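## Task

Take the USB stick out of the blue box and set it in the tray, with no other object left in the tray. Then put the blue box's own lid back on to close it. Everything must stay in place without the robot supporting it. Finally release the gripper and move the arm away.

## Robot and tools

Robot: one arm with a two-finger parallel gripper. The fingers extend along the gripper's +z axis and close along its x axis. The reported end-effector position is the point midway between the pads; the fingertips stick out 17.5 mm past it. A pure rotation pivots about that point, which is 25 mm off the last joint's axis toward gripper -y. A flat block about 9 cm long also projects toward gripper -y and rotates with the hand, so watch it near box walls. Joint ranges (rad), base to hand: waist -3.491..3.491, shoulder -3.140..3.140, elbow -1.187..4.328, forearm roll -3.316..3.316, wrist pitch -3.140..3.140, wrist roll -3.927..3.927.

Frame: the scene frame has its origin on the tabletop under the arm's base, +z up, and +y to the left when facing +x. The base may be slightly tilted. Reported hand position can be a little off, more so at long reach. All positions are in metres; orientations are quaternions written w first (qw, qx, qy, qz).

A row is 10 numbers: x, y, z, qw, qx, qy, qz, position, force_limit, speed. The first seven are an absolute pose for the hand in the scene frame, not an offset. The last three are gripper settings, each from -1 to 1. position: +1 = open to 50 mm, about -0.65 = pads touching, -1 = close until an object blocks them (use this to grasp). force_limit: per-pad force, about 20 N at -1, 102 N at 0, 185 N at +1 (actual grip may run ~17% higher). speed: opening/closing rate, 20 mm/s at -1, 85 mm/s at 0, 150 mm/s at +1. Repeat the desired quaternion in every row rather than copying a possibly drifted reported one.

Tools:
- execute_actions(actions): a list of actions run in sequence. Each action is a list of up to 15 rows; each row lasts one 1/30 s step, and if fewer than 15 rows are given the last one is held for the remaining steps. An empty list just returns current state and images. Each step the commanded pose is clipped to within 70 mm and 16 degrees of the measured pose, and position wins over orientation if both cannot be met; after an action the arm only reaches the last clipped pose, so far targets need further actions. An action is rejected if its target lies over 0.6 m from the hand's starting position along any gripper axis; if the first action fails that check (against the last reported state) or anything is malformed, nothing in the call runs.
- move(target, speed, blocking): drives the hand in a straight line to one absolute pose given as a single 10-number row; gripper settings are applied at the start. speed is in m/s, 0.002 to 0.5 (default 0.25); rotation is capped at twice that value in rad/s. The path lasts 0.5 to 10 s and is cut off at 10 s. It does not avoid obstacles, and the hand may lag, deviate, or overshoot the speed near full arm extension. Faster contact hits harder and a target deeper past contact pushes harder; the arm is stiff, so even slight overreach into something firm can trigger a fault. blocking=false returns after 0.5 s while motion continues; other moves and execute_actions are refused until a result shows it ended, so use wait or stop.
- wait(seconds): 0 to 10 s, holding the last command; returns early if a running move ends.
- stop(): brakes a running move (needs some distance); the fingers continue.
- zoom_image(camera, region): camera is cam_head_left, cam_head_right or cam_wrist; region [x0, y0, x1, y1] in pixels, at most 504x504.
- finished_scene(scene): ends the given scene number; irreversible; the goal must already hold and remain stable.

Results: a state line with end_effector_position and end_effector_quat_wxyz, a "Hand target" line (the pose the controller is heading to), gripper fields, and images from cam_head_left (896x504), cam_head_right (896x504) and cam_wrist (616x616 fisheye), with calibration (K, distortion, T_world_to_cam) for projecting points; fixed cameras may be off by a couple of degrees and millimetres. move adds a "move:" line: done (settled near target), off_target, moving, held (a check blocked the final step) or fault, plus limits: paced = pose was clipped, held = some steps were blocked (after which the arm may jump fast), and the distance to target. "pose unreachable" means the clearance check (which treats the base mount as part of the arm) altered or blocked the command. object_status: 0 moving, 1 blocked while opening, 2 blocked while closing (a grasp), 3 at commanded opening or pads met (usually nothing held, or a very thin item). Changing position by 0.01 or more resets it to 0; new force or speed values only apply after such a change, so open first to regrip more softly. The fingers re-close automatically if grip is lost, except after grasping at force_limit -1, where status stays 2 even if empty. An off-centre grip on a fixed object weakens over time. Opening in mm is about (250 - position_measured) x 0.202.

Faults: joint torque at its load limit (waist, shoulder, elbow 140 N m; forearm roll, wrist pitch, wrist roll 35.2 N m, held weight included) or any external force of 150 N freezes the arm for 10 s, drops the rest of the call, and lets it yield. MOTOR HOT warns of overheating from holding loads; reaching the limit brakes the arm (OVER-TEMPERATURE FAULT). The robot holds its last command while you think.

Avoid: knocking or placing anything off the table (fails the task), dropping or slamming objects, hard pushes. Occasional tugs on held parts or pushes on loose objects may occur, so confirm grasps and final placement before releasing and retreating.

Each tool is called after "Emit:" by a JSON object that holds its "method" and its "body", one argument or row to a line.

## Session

Emit:
{"method": "execute_actions", "body": {
  "actions": []
}}

Scene clock: 0.00 s.
end_effector_position=(+0.4430, +0.2903, +0.2025) position_measured=3 object_status=3 end_effector_quat_wxyz=(+0.119, +0.589, +0.782, -0.164)
Joint positions: [ 1.484  0.261 -0.332  0.82  -1.59  -1.528]
Joint velocities: [ 0.001 -0.    -0.     0.001  0.     0.001]
Hand target: +0.443, +0.290, +0.202; +0.119, +0.589, +0.782, -0.164
camera_calibration (this result's frames):
cam_wrist: T_world_to_cam=[[-0.296479, 0.871037, -0.391657, -0.045211], [0.922131, 0.367809, 0.119958, -0.533807], [0.248543, -0.325594, -0.912258, 0.319072], [0, 0, 0, 1]] pos_world=[0.399533, 0.339608, 0.337403]

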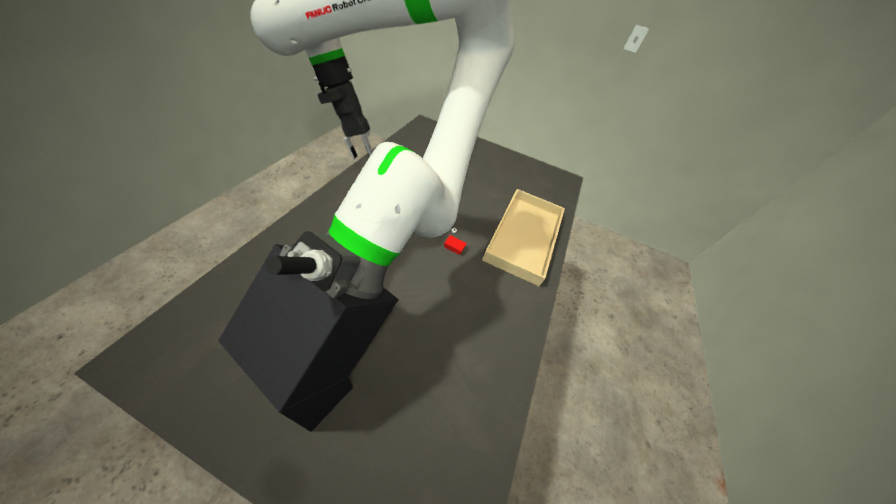

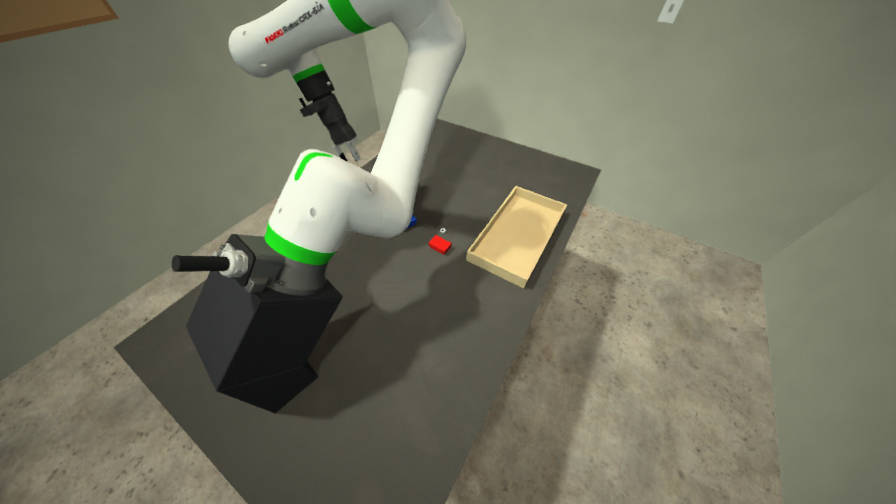

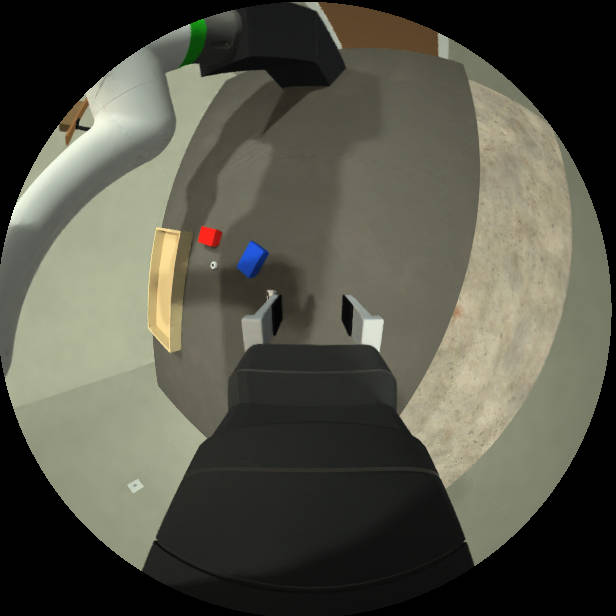

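Emit:
{"method": "move", "body": {
  "target": [0.50, 0.09, 0.2, 0, 0.7071, 0.7071, 0, 1, -0.5, 0],
  "speed": 0.25
}}

Scene clock: 8.60 s.
end_effector_position=(+0.5000, +0.0907, +0.1995) position_measured=3 object_status=3 end_effector_quat_wxyz=(-0.000, +0.707, +0.707, -0.000)
Joint positions: [ 1.182 -0.531 -0.775  0.875 -1.193 -1.35 ]
Joint velocities: [ 0.     0.001  0.002 -0.001 -0.     0.001]
Hand target: +0.500, +0.091, +0.200; -0.000, +0.707, +0.707, +0.000
Off the commanded pose: 0.001 m, 0 deg.
move: done
camera_calibration (this result's frames):
cam_wrist: T_world_to_cam=[[-0.0195626, 0.999674, -0.0163987, -0.0804947], [0.964891, 0.0231736, 0.261627, -0.53101], [0.261921, -0.0107048, -0.96503, 0.212509], [0, 0, 0, 1]] pos_world=[0.455132, 0.0950488, 0.342684]

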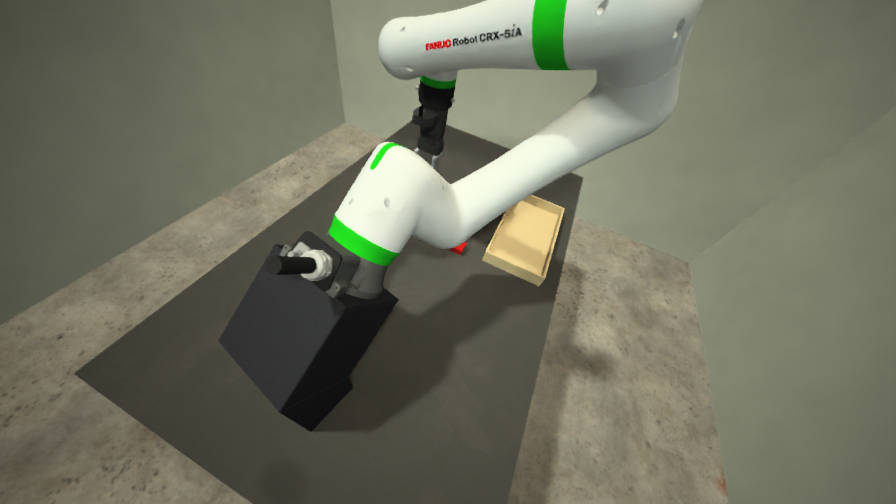

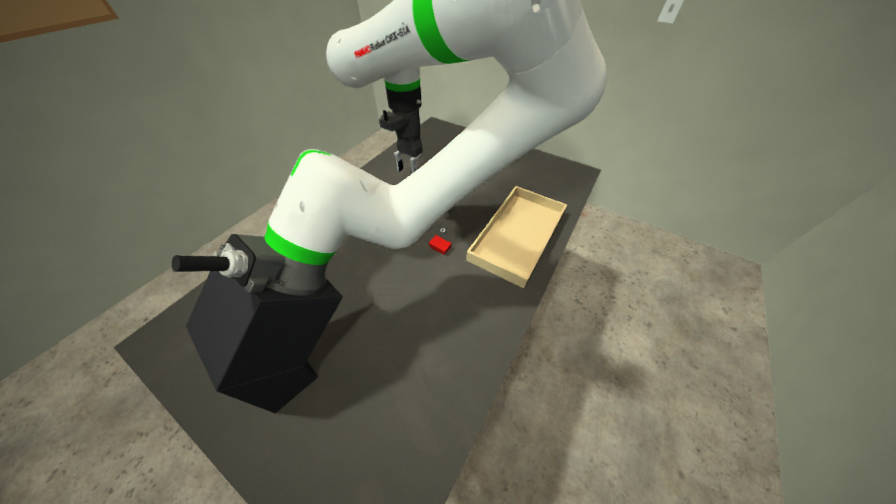

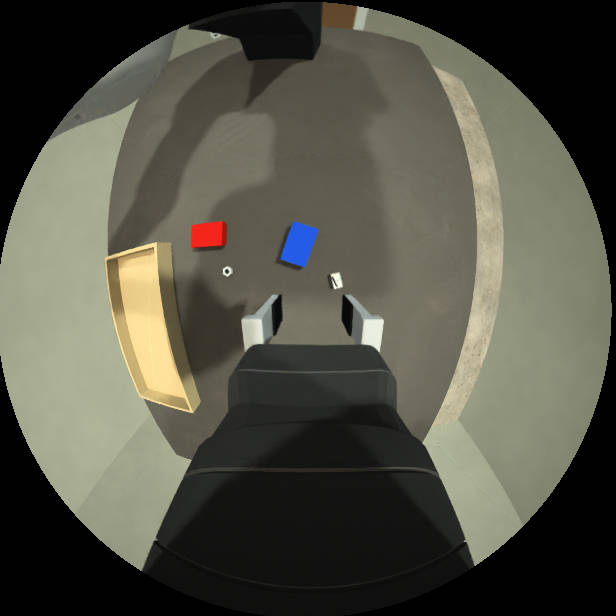

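Emit:
{"method": "zoom_image", "body": {
  "camera": "cam_wrist",
  "region": [250, 190, 370, 310]
}}

Region (250, 190, 370, 310) of cam_wrist's 616x616 image, scaled by 4.200, with more detail than that image has.

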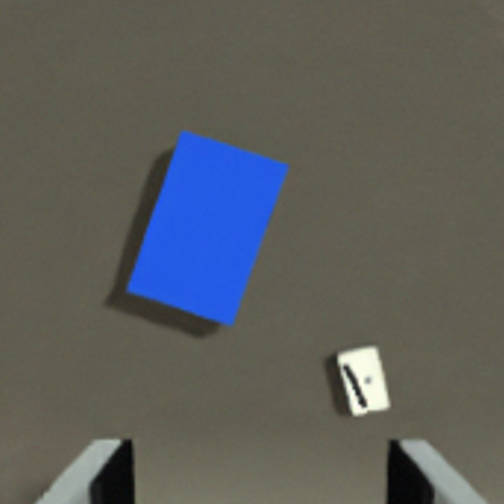

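Emit:
{"method": "move", "body": {
  "target": [0.4359, 0.0693, 0.10, 0, 0.8095, 0.5871, 0, 1, -0.5, 0],
  "speed": 0.2
}}

Emit:
{"method": "zoom_image", "body": {
  "camera": "cam_wrist",
  "region": [250, 230, 370, 350]
}}

Scene clock: 29.57 s.
end_effector_position=(+0.4355, +0.0692, +0.1001) position_measured=3 object_status=3 end_effector_quat_wxyz=(-0.000, +0.810, +0.587, -0.000)
Joint positions: [ 0.891 -0.495 -1.033  1.04  -0.805 -1.764]
Joint velocities: [-0.001  0.001  0.     0.     0.001 -0.001]
Hand target: +0.436, +0.069, +0.100; -0.000, +0.810, +0.587, -0.000
Off the commanded pose: 0.000 m, 0 deg.
move: done
camera_calibration (this result's frames):
cam_wrist: T_world_to_cam=[[0.292544, 0.956112, -0.0163653, -0.194888], [0.924316, -0.278346, 0.261082, -0.403708], [0.245068, -0.0915046, -0.965178, 0.146176], [0, 0, 0, 1]] pos_world=[0.394344, 0.0873397, 0.243297]

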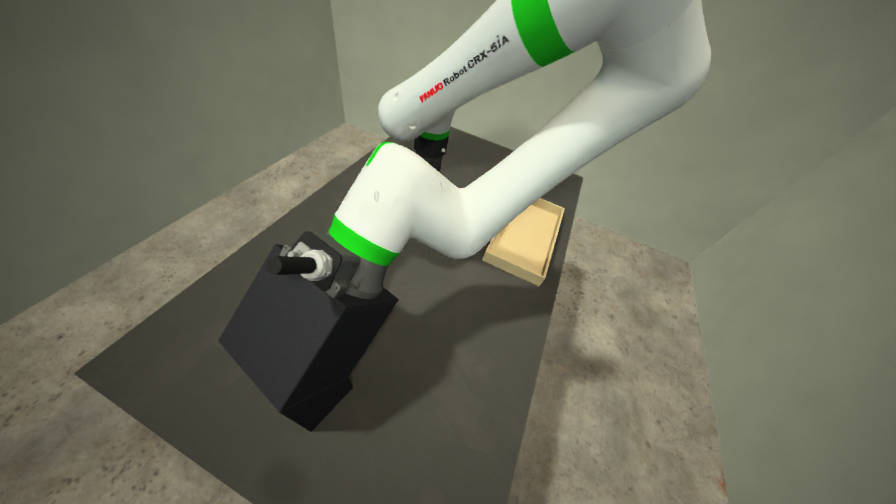

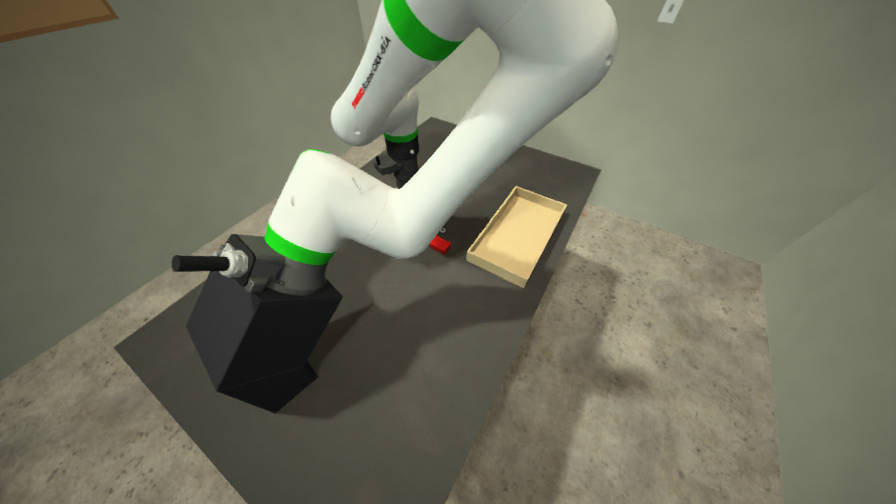

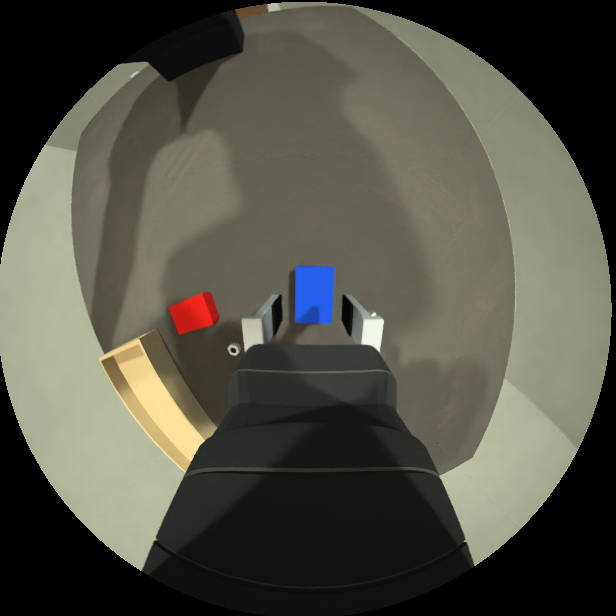

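Region (250, 230, 370, 350) of cam_wrist's 616x616 image, scaled by 4.200, with more detail than that image has.

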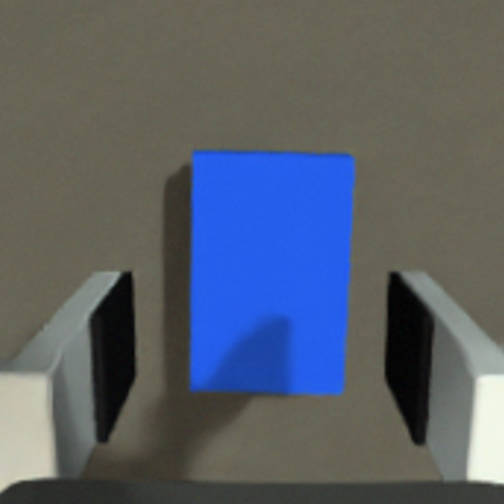

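Emit:
{"method": "move", "body": {
  "target": [0.4366, 0.0715, 0.028, 0, 0.8095, 0.5871, 0, 1, -0.5, 0],
  "speed": 0.08
}}

Emit:
{"method": "zoom_image", "body": {
  "camera": "cam_wrist",
  "region": [230, 230, 390, 350]
}}

Scene clock: 38.33 s.
end_effector_position=(+0.4363, +0.0718, +0.0283) position_measured=3 object_status=3 end_effector_quat_wxyz=(-0.001, +0.810, +0.587, -0.000)
Joint positions: [ 0.578 -0.285 -1.047  1.396 -0.492 -1.967]
Joint velocities: [-0.001  0.    -0.002  0.004  0.001 -0.004]
Hand target: +0.436, +0.072, +0.028; -0.001, +0.810, +0.587, -0.000
Off the commanded pose: 0.001 m, 0 deg.
move: done
camera_calibration (this result's frames):
cam_wrist: T_world_to_cam=[[0.292788, 0.95604, -0.0162076, -0.19882], [0.924233, -0.278621, 0.261083, -0.384861], [0.24509, -0.0914214, -0.96518, 0.0768554], [0, 0, 0, 1]] pos_world=[0.395077, 0.0898761, 0.171437]

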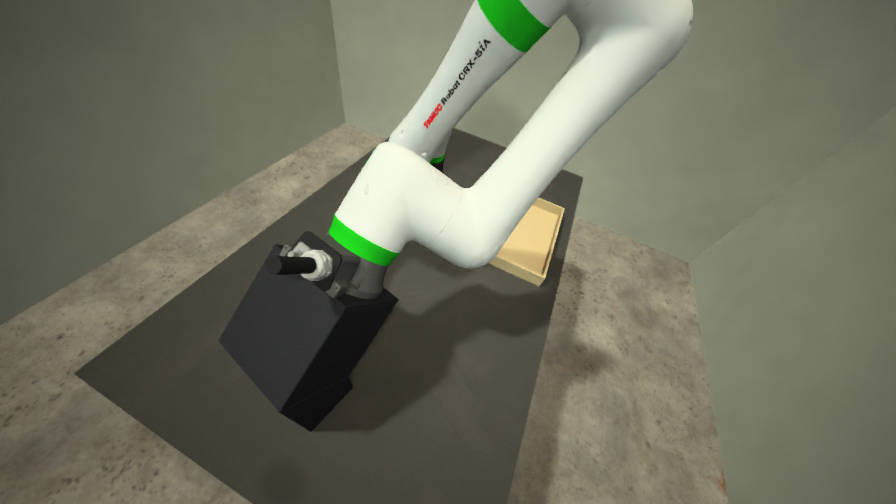

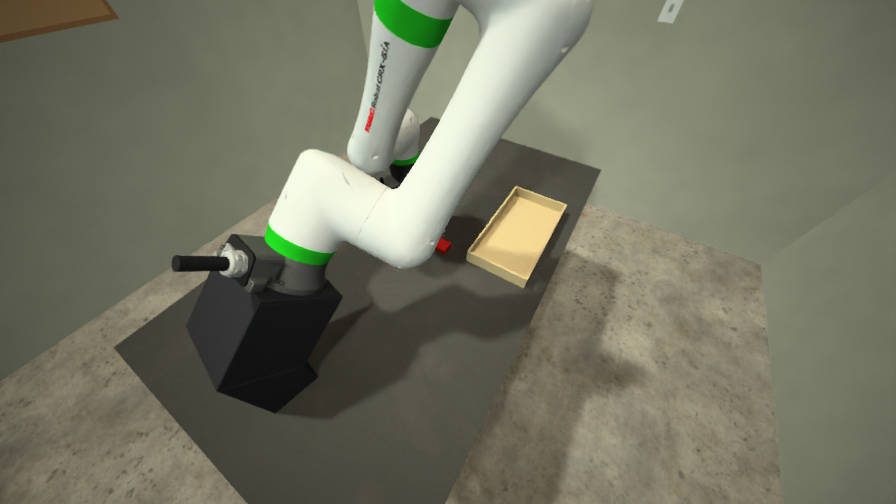

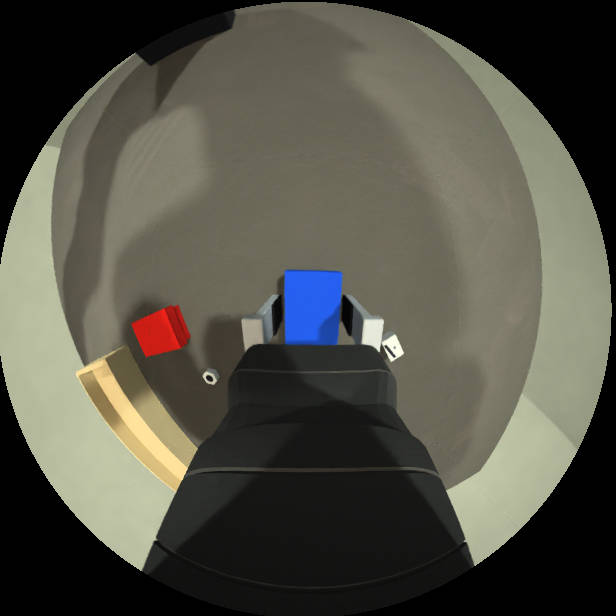

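Region (230, 230, 390, 350) of cam_wrist's 616x616 image, scaled by 3.150, with more detail than that image has; it fills the top 378 rows of this view, and the rest is white.

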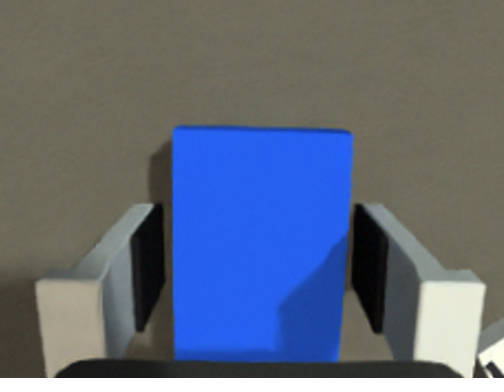

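The gripper straddles the lid. I'll grip it, lift it, and set it down to the side.

Emit:
{"method": "execute_actions", "body": {
  "actions": [
    [[0.4366, 0.0715, 0.028, 0, 0.8095, 0.5871, 0, -1, -0.5, 0]],
    [[0.4366, 0.0715, 0.028, 0, 0.8095, 0.5871, 0, -1, -0.5, 0]]
  ]
}}

Emit:
{"method": "move", "body": {
  "target": [0.4366, 0.0715, 0.075, 0, 0.8095, 0.5871, 0, -1, -0.5, 0],
  "speed": 0.05
}}

Emit:
{"method": "move", "body": {
  "target": [0.43, 0.21, 0.075, 0, 0.8095, 0.5871, 0, -1, -0.5, 0],
  "speed": 0.12
}}

Scene clock: 43.63 s.
end_effector_position=(+0.4366, +0.0715, +0.0280) position_measured=47 object_status=2 end_effector_quat_wxyz=(-0.000, +0.810, +0.587, -0.000)
Joint positions: [ 0.575 -0.284 -1.047  1.4   -0.491 -1.968]
Joint velocities: [-0.001  0.001 -0.    -0.     0.001 -0.001]
Hand target: +0.437, +0.072, +0.028; -0.000, +0.810, +0.587, +0.000
Off the commanded pose: 0.000 m, 0 deg.
camera_calibration (this result's frames):
cam_wrist: T_world_to_cam=[[0.29223, 0.956204, -0.0165849, -0.198418], [0.924179, -0.277898, 0.262043, -0.385222], [0.245958, -0.0919043, -0.964914, 0.0761424], [0, 0, 0, 1]] pos_world=[0.395269, 0.089674, 0.171125]

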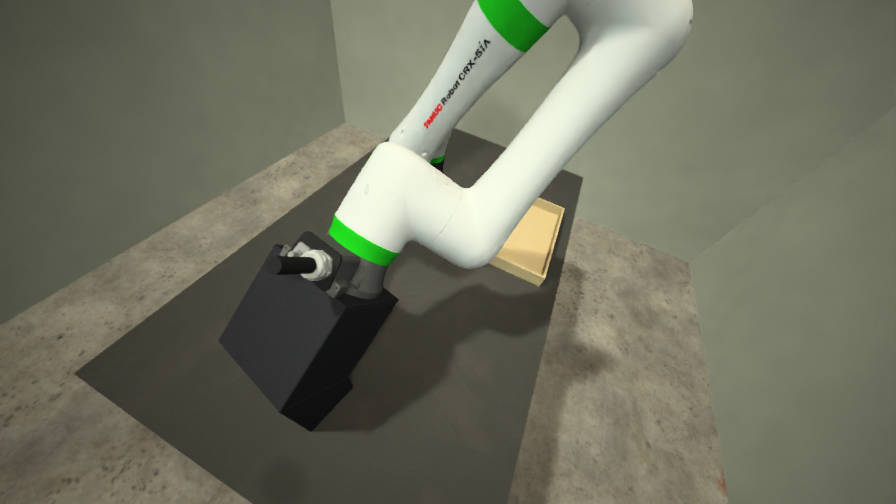

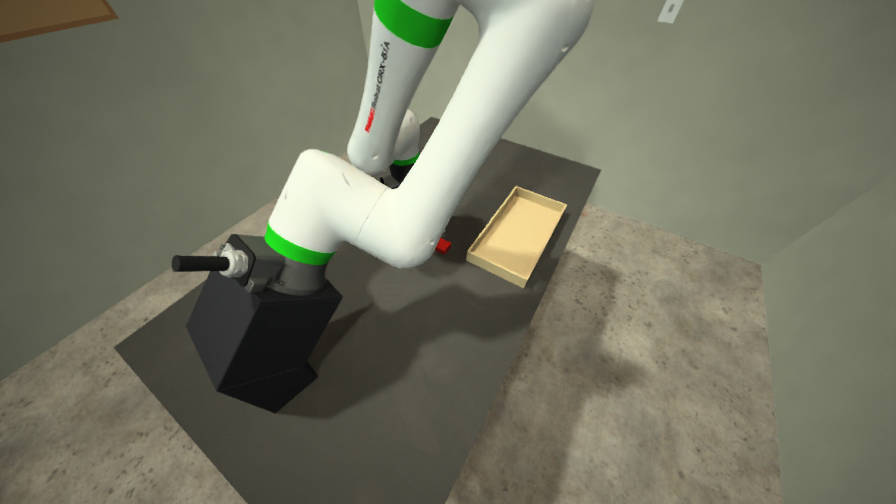

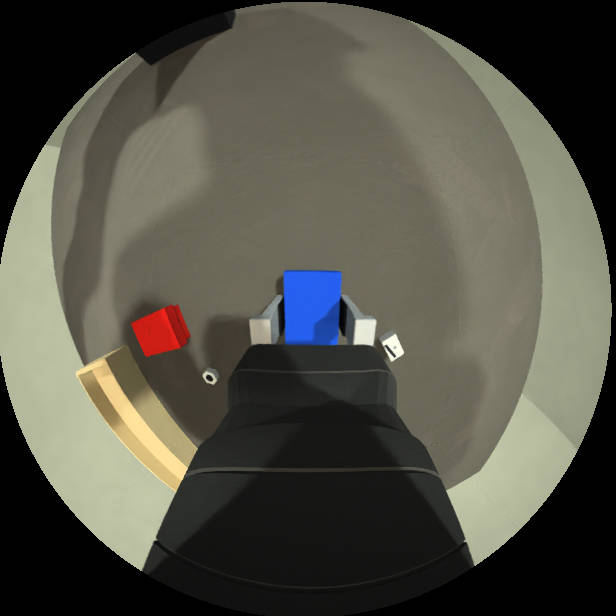

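Scene clock: 44.87 s.
end_effector_position=(+0.4369, +0.0713, +0.0748) position_measured=47 object_status=2 end_effector_quat_wxyz=(+0.000, +0.809, +0.587, +0.000)
Joint positions: [ 0.789 -0.42  -1.04   1.135 -0.691 -1.814]
Joint velocities: [ 0.001 -0.001 -0.     0.001 -0.     0.001]
Hand target: +0.437, +0.071, +0.075; +0.000, +0.809, +0.587, +0.000
Off the commanded pose: 0.000 m, 0 deg.
move: done
camera_calibration (this result's frames):
cam_wrist: T_world_to_cam=[[0.291867, 0.956311, -0.0168224, -0.197367], [0.924124, -0.277421, 0.262741, -0.397864], [0.246595, -0.0922314, -0.96472, 0.120974], [0, 0, 0, 1]] pos_world=[0.395448, 0.0895256, 0.217921]

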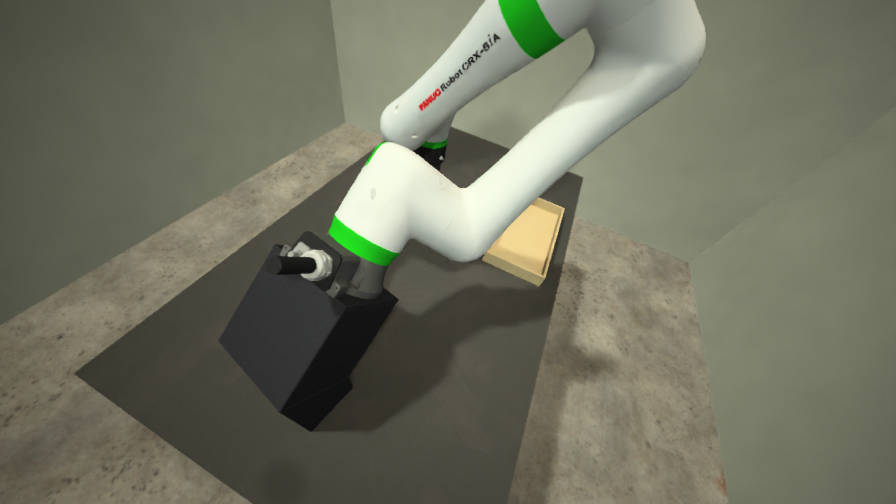

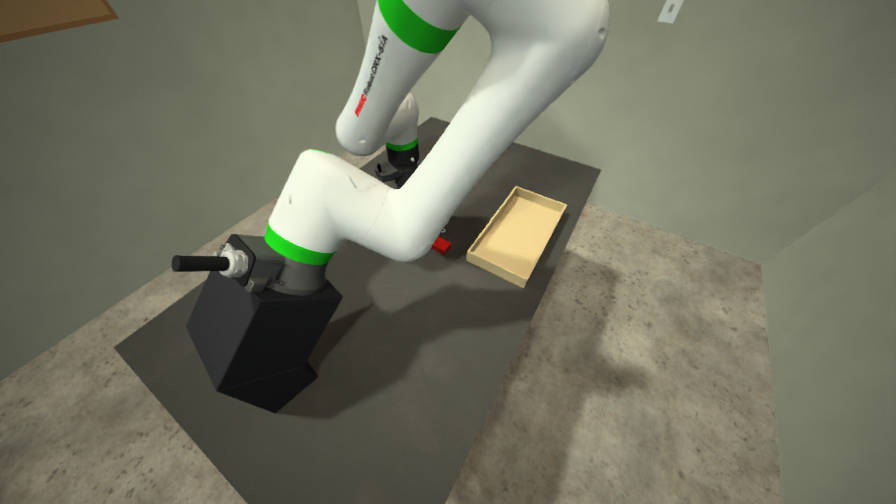

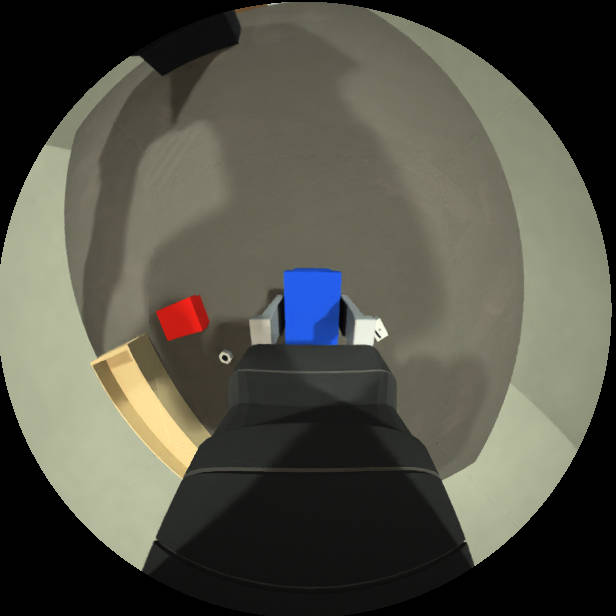

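Scene clock: 46.37 s.
end_effector_position=(+0.4298, +0.2096, +0.0753) position_measured=47 object_status=2 end_effector_quat_wxyz=(+0.000, +0.809, +0.587, -0.000)
Joint positions: [ 1.073 -0.13  -0.9    1.187 -0.834 -2.137]
Joint velocities: [ 0.001  0.001 -0.    -0.     0.001 -0.001]
Hand target: +0.430, +0.210, +0.075; +0.000, +0.809, +0.587, -0.000
Off the commanded pose: 0.001 m, 0 deg.
move: done
camera_calibration (this result's frames):
cam_wrist: T_world_to_cam=[[0.291874, 0.956305, -0.0170245, -0.327535], [0.924209, -0.277406, 0.262457, -0.353127], [0.246266, -0.0923386, -0.964794, 0.136042], [0, 0, 0, 1]] pos_world=[0.388459, 0.227826, 0.218357]

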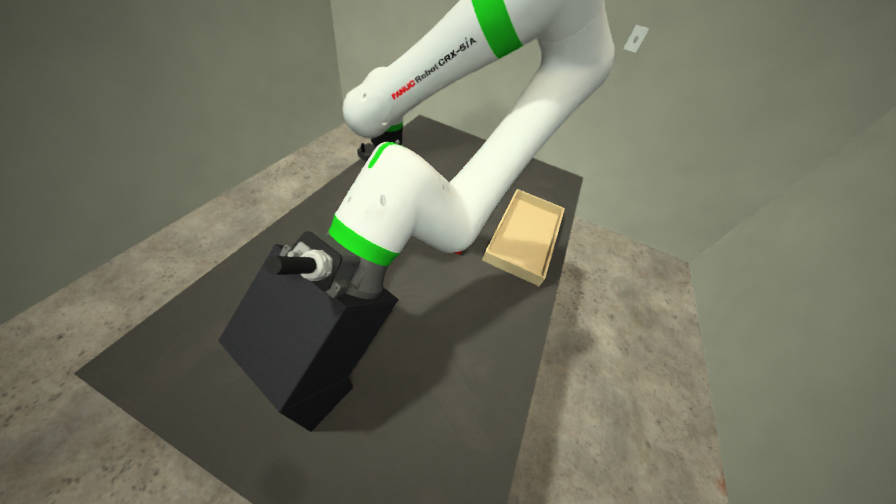

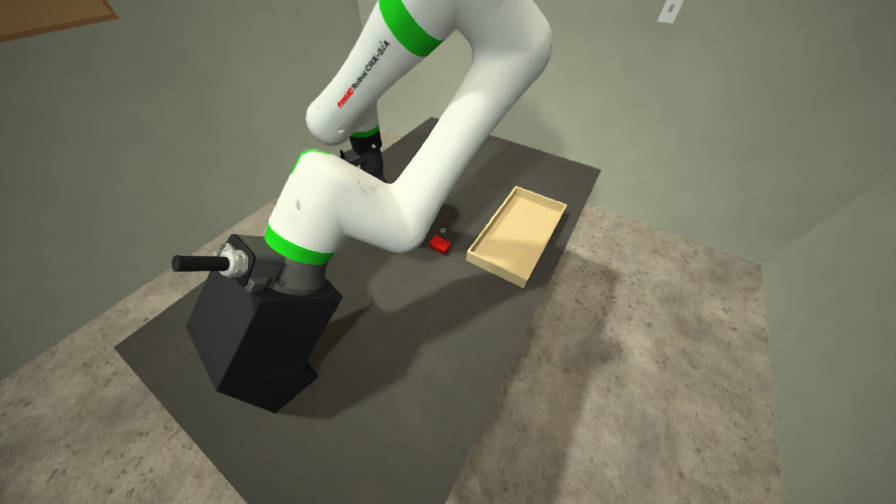

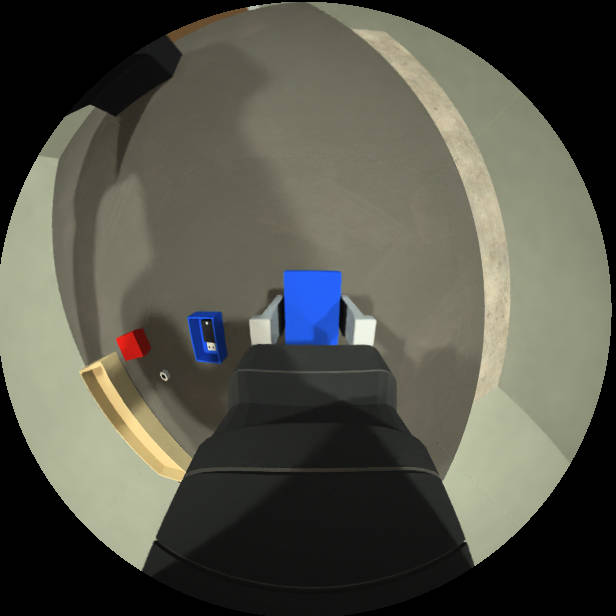

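Emit:
{"method": "move", "body": {
  "target": [0.43, 0.21, 0.0205, 0, 0.8095, 0.5871, 0, -1, -0.5, 0],
  "speed": 0.06
}}

Emit:
{"method": "execute_actions", "body": {
  "actions": [
    [[0.43, 0.21, 0.0205, 0, 0.8095, 0.5871, 0, 1, -0.5, 0]]
  ]
}}

Emit:
{"method": "move", "body": {
  "target": [0.43, 0.21, 0.08, 0, 0.8095, 0.5871, 0, 1, -0.5, 0],
  "speed": 0.15
}}

Emit:
{"method": "move", "body": {
  "target": [0.4366, 0.0715, 0.10, 0, 0.8095, 0.5871, 0, 1, -0.5, 0],
  "speed": 0.2
}}

Emit:
{"method": "zoom_image", "body": {
  "camera": "cam_wrist",
  "region": [250, 230, 370, 350]
}}

Scene clock: 54.90 s.
end_effector_position=(+0.4298, +0.2102, +0.0207) position_measured=47 object_status=2 end_effector_quat_wxyz=(-0.000, +0.810, +0.587, -0.000)
Joint positions: [ 0.895 -0.014 -0.901  1.402 -0.685 -2.253]
Joint velocities: [-0.002 -0.     0.    -0.    -0.    -0.001]
Hand target: +0.430, +0.210, +0.021; -0.000, +0.810, +0.587, -0.000
Off the commanded pose: 0.000 m, 0 deg.
move: done
camera_calibration (this result's frames):
cam_wrist: T_world_to_cam=[[0.292509, 0.956121, -0.0164514, -0.329251], [0.924234, -0.278254, 0.26147, -0.33845], [0.24542, -0.0916874, -0.965071, 0.0836775], [0, 0, 0, 1]] pos_world=[0.388579, 0.228301, 0.163833]

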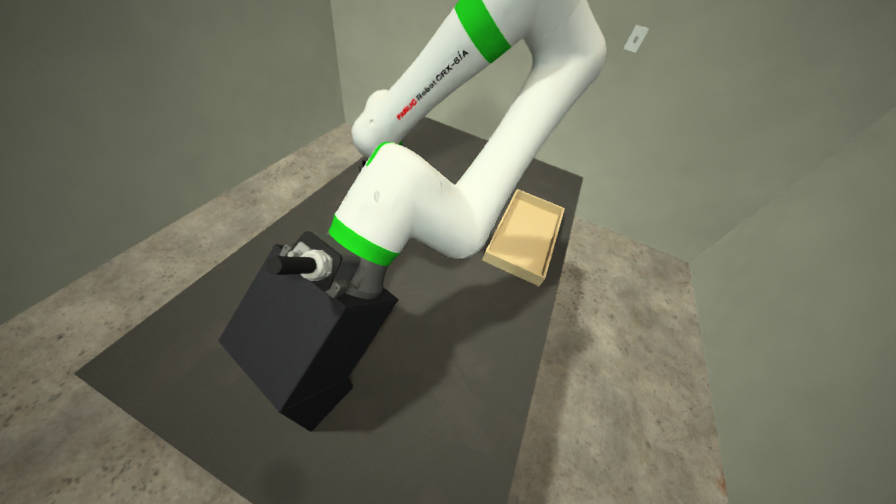

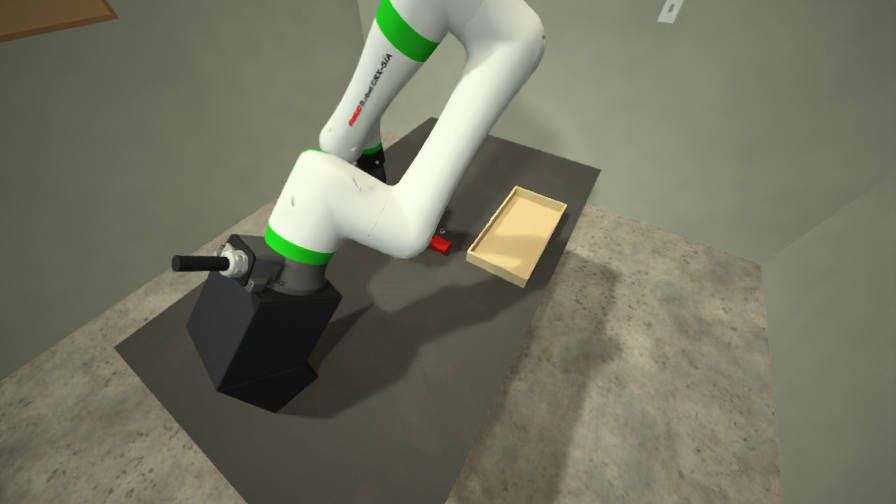

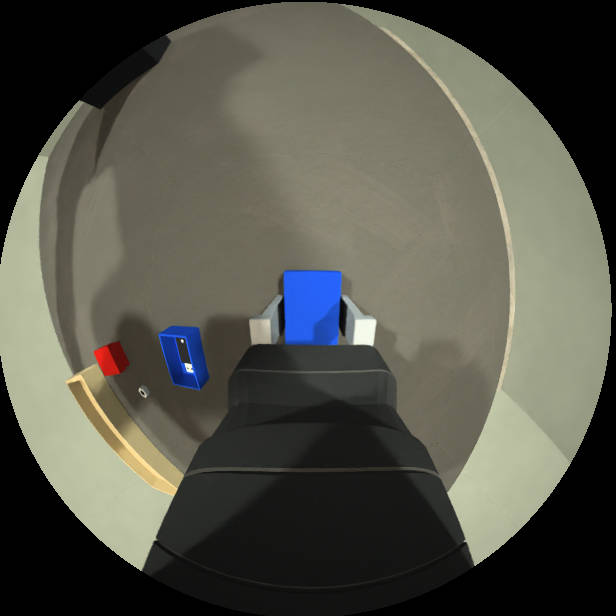

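Scene clock: 55.40 s.
end_effector_position=(+0.4300, +0.2100, +0.0205) position_measured=3 object_status=3 end_effector_quat_wxyz=(-0.000, +0.810, +0.587, +0.000)
Joint positions: [ 0.894 -0.013 -0.901  1.403 -0.685 -2.254]
Joint velocities: [-0.001  0.     0.     0.    -0.    -0.   ]
Hand target: +0.430, +0.210, +0.020; -0.000, +0.810, +0.587, -0.000
Off the commanded pose: 0.000 m, 0 deg.
camera_calibration (this result's frames):
cam_wrist: T_world_to_cam=[[0.292277, 0.956191, -0.0165388, -0.329101], [0.924153, -0.277951, 0.262078, -0.338686], [0.246, -0.0918838, -0.964905, 0.0832361], [0, 0, 0, 1]] pos_world=[0.38871, 0.228193, 0.163634]

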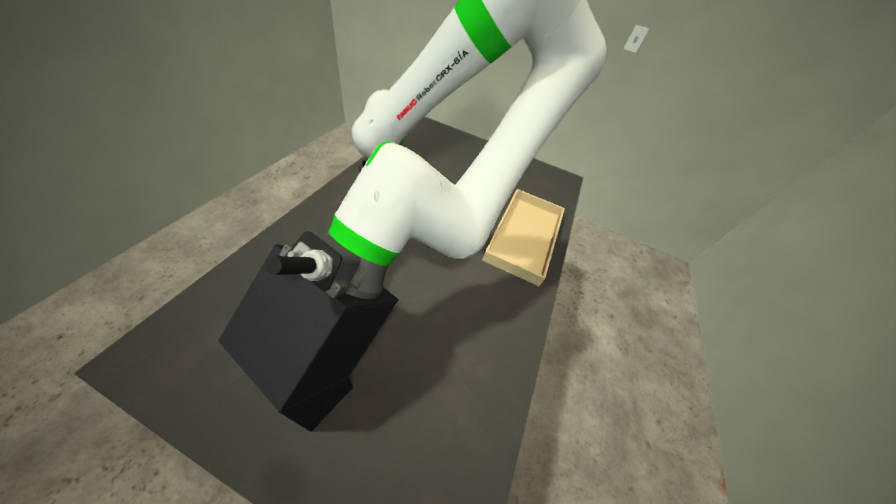

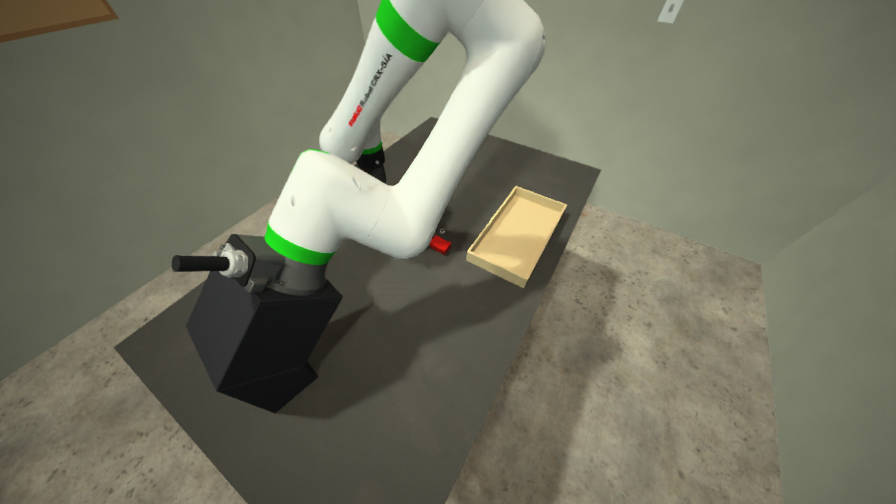

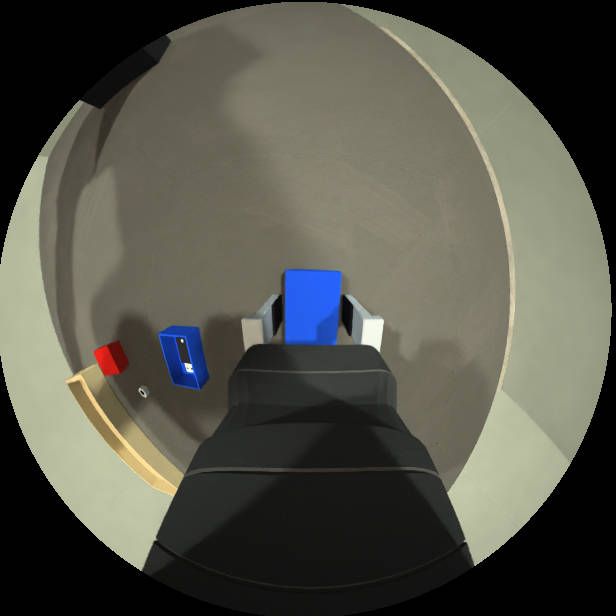

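Scene clock: 56.20 s.
end_effector_position=(+0.4302, +0.2099, +0.0798) position_measured=3 object_status=3 end_effector_quat_wxyz=(+0.000, +0.809, +0.587, +0.000)
Joint positions: [ 1.087 -0.138 -0.898  1.172 -0.847 -2.13 ]
Joint velocities: [ 0.002  0.     0.    -0.001 -0.001  0.001]
Hand target: +0.430, +0.210, +0.080; +0.000, +0.809, +0.587, +0.000
Off the commanded pose: 0.000 m, 0 deg.
move: done
camera_calibration (this result's frames):
cam_wrist: T_world_to_cam=[[0.291974, 0.95628, -0.0166978, -0.327889], [0.92409, -0.277558, 0.262713, -0.354558], [0.246593, -0.0921357, -0.964729, 0.140171], [0, 0, 0, 1]] pos_world=[0.388813, 0.228058, 0.2229]

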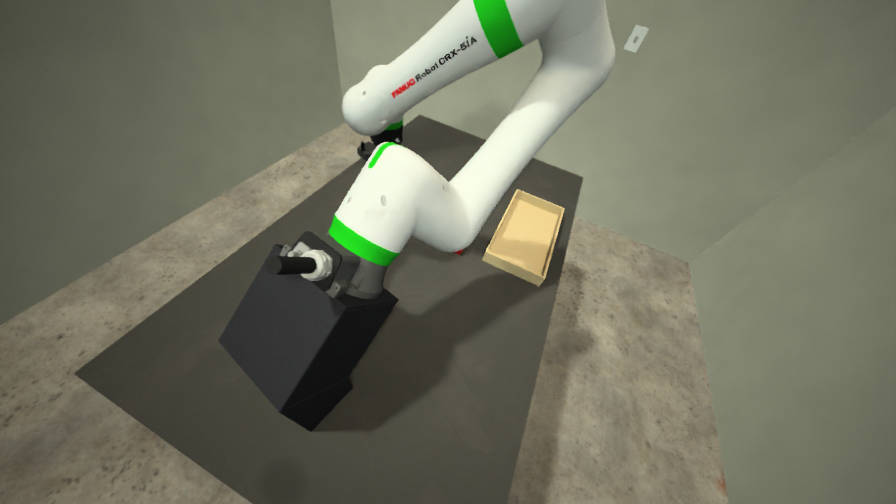

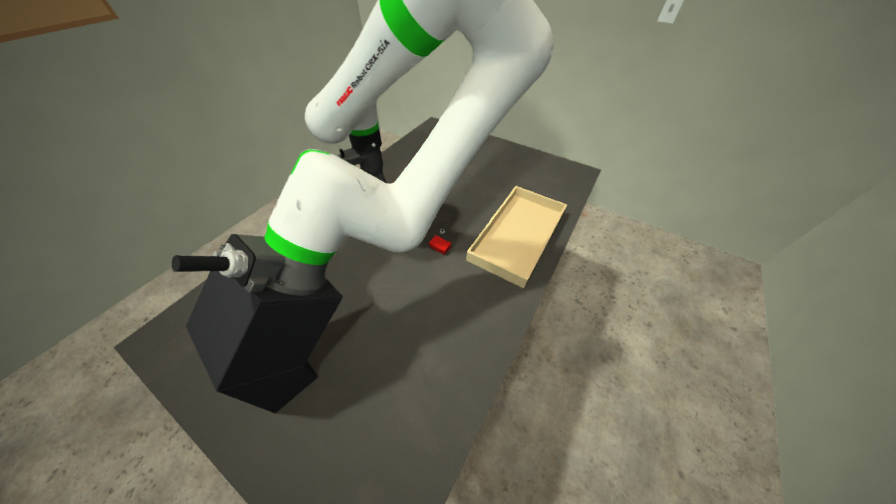

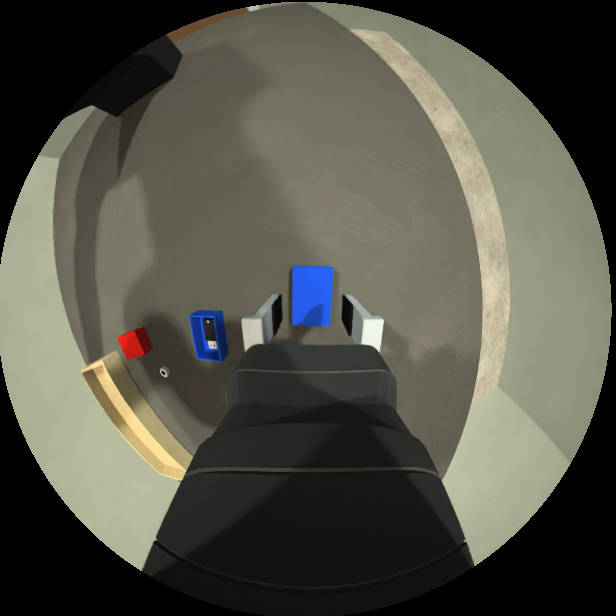

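Scene clock: 57.30 s.
end_effector_position=(+0.4368, +0.0718, +0.0996) position_measured=3 object_status=3 end_effector_quat_wxyz=(-0.000, +0.810, +0.587, +0.000)
Joint positions: [ 0.893 -0.487 -1.029  1.045 -0.804 -1.771]
Joint velocities: [-0.    -0.     0.002 -0.001 -0.002  0.001]
Hand target: +0.437, +0.072, +0.100; -0.000, +0.810, +0.587, +0.000
Off the commanded pose: 0.001 m, 0 deg.
move: done
camera_calibration (this result's frames):
cam_wrist: T_world_to_cam=[[0.29239, 0.956159, -0.0163996, -0.197627], [0.924167, -0.278116, 0.261853, -0.404041], [0.245812, -0.0917191, -0.964968, 0.145282], [0, 0, 0, 1]] pos_world=[0.395474, 0.089918, 0.242751]

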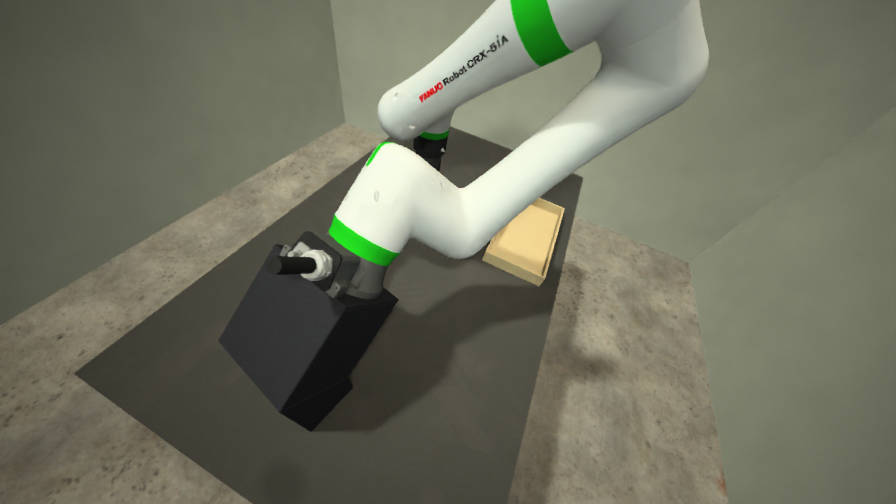

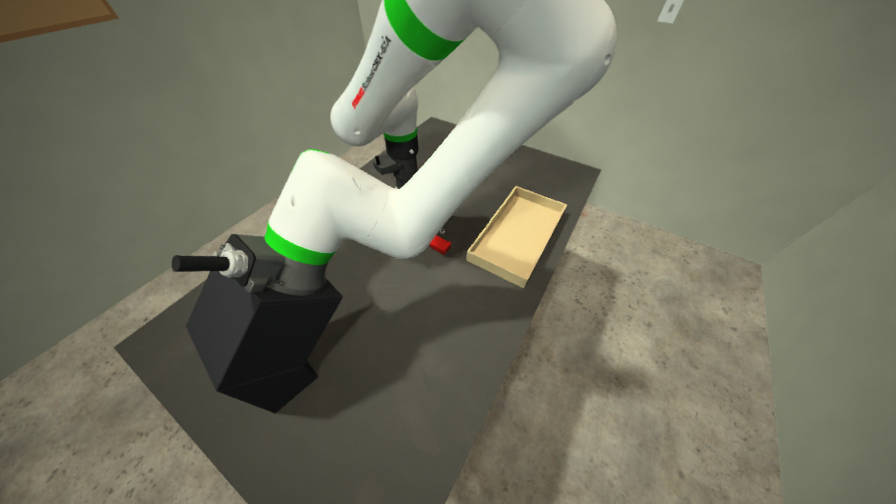

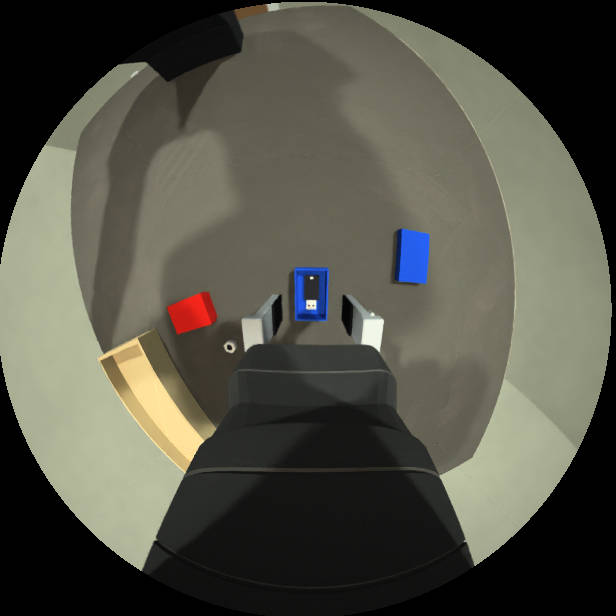

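Region (250, 230, 370, 350) of cam_wrist's 616x616 image, scaled by 4.200, with more detail than that image has.

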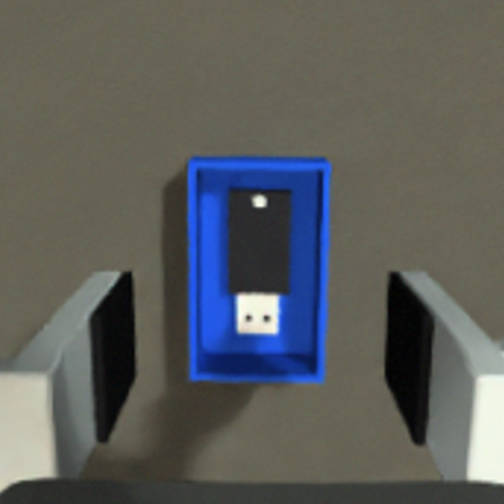

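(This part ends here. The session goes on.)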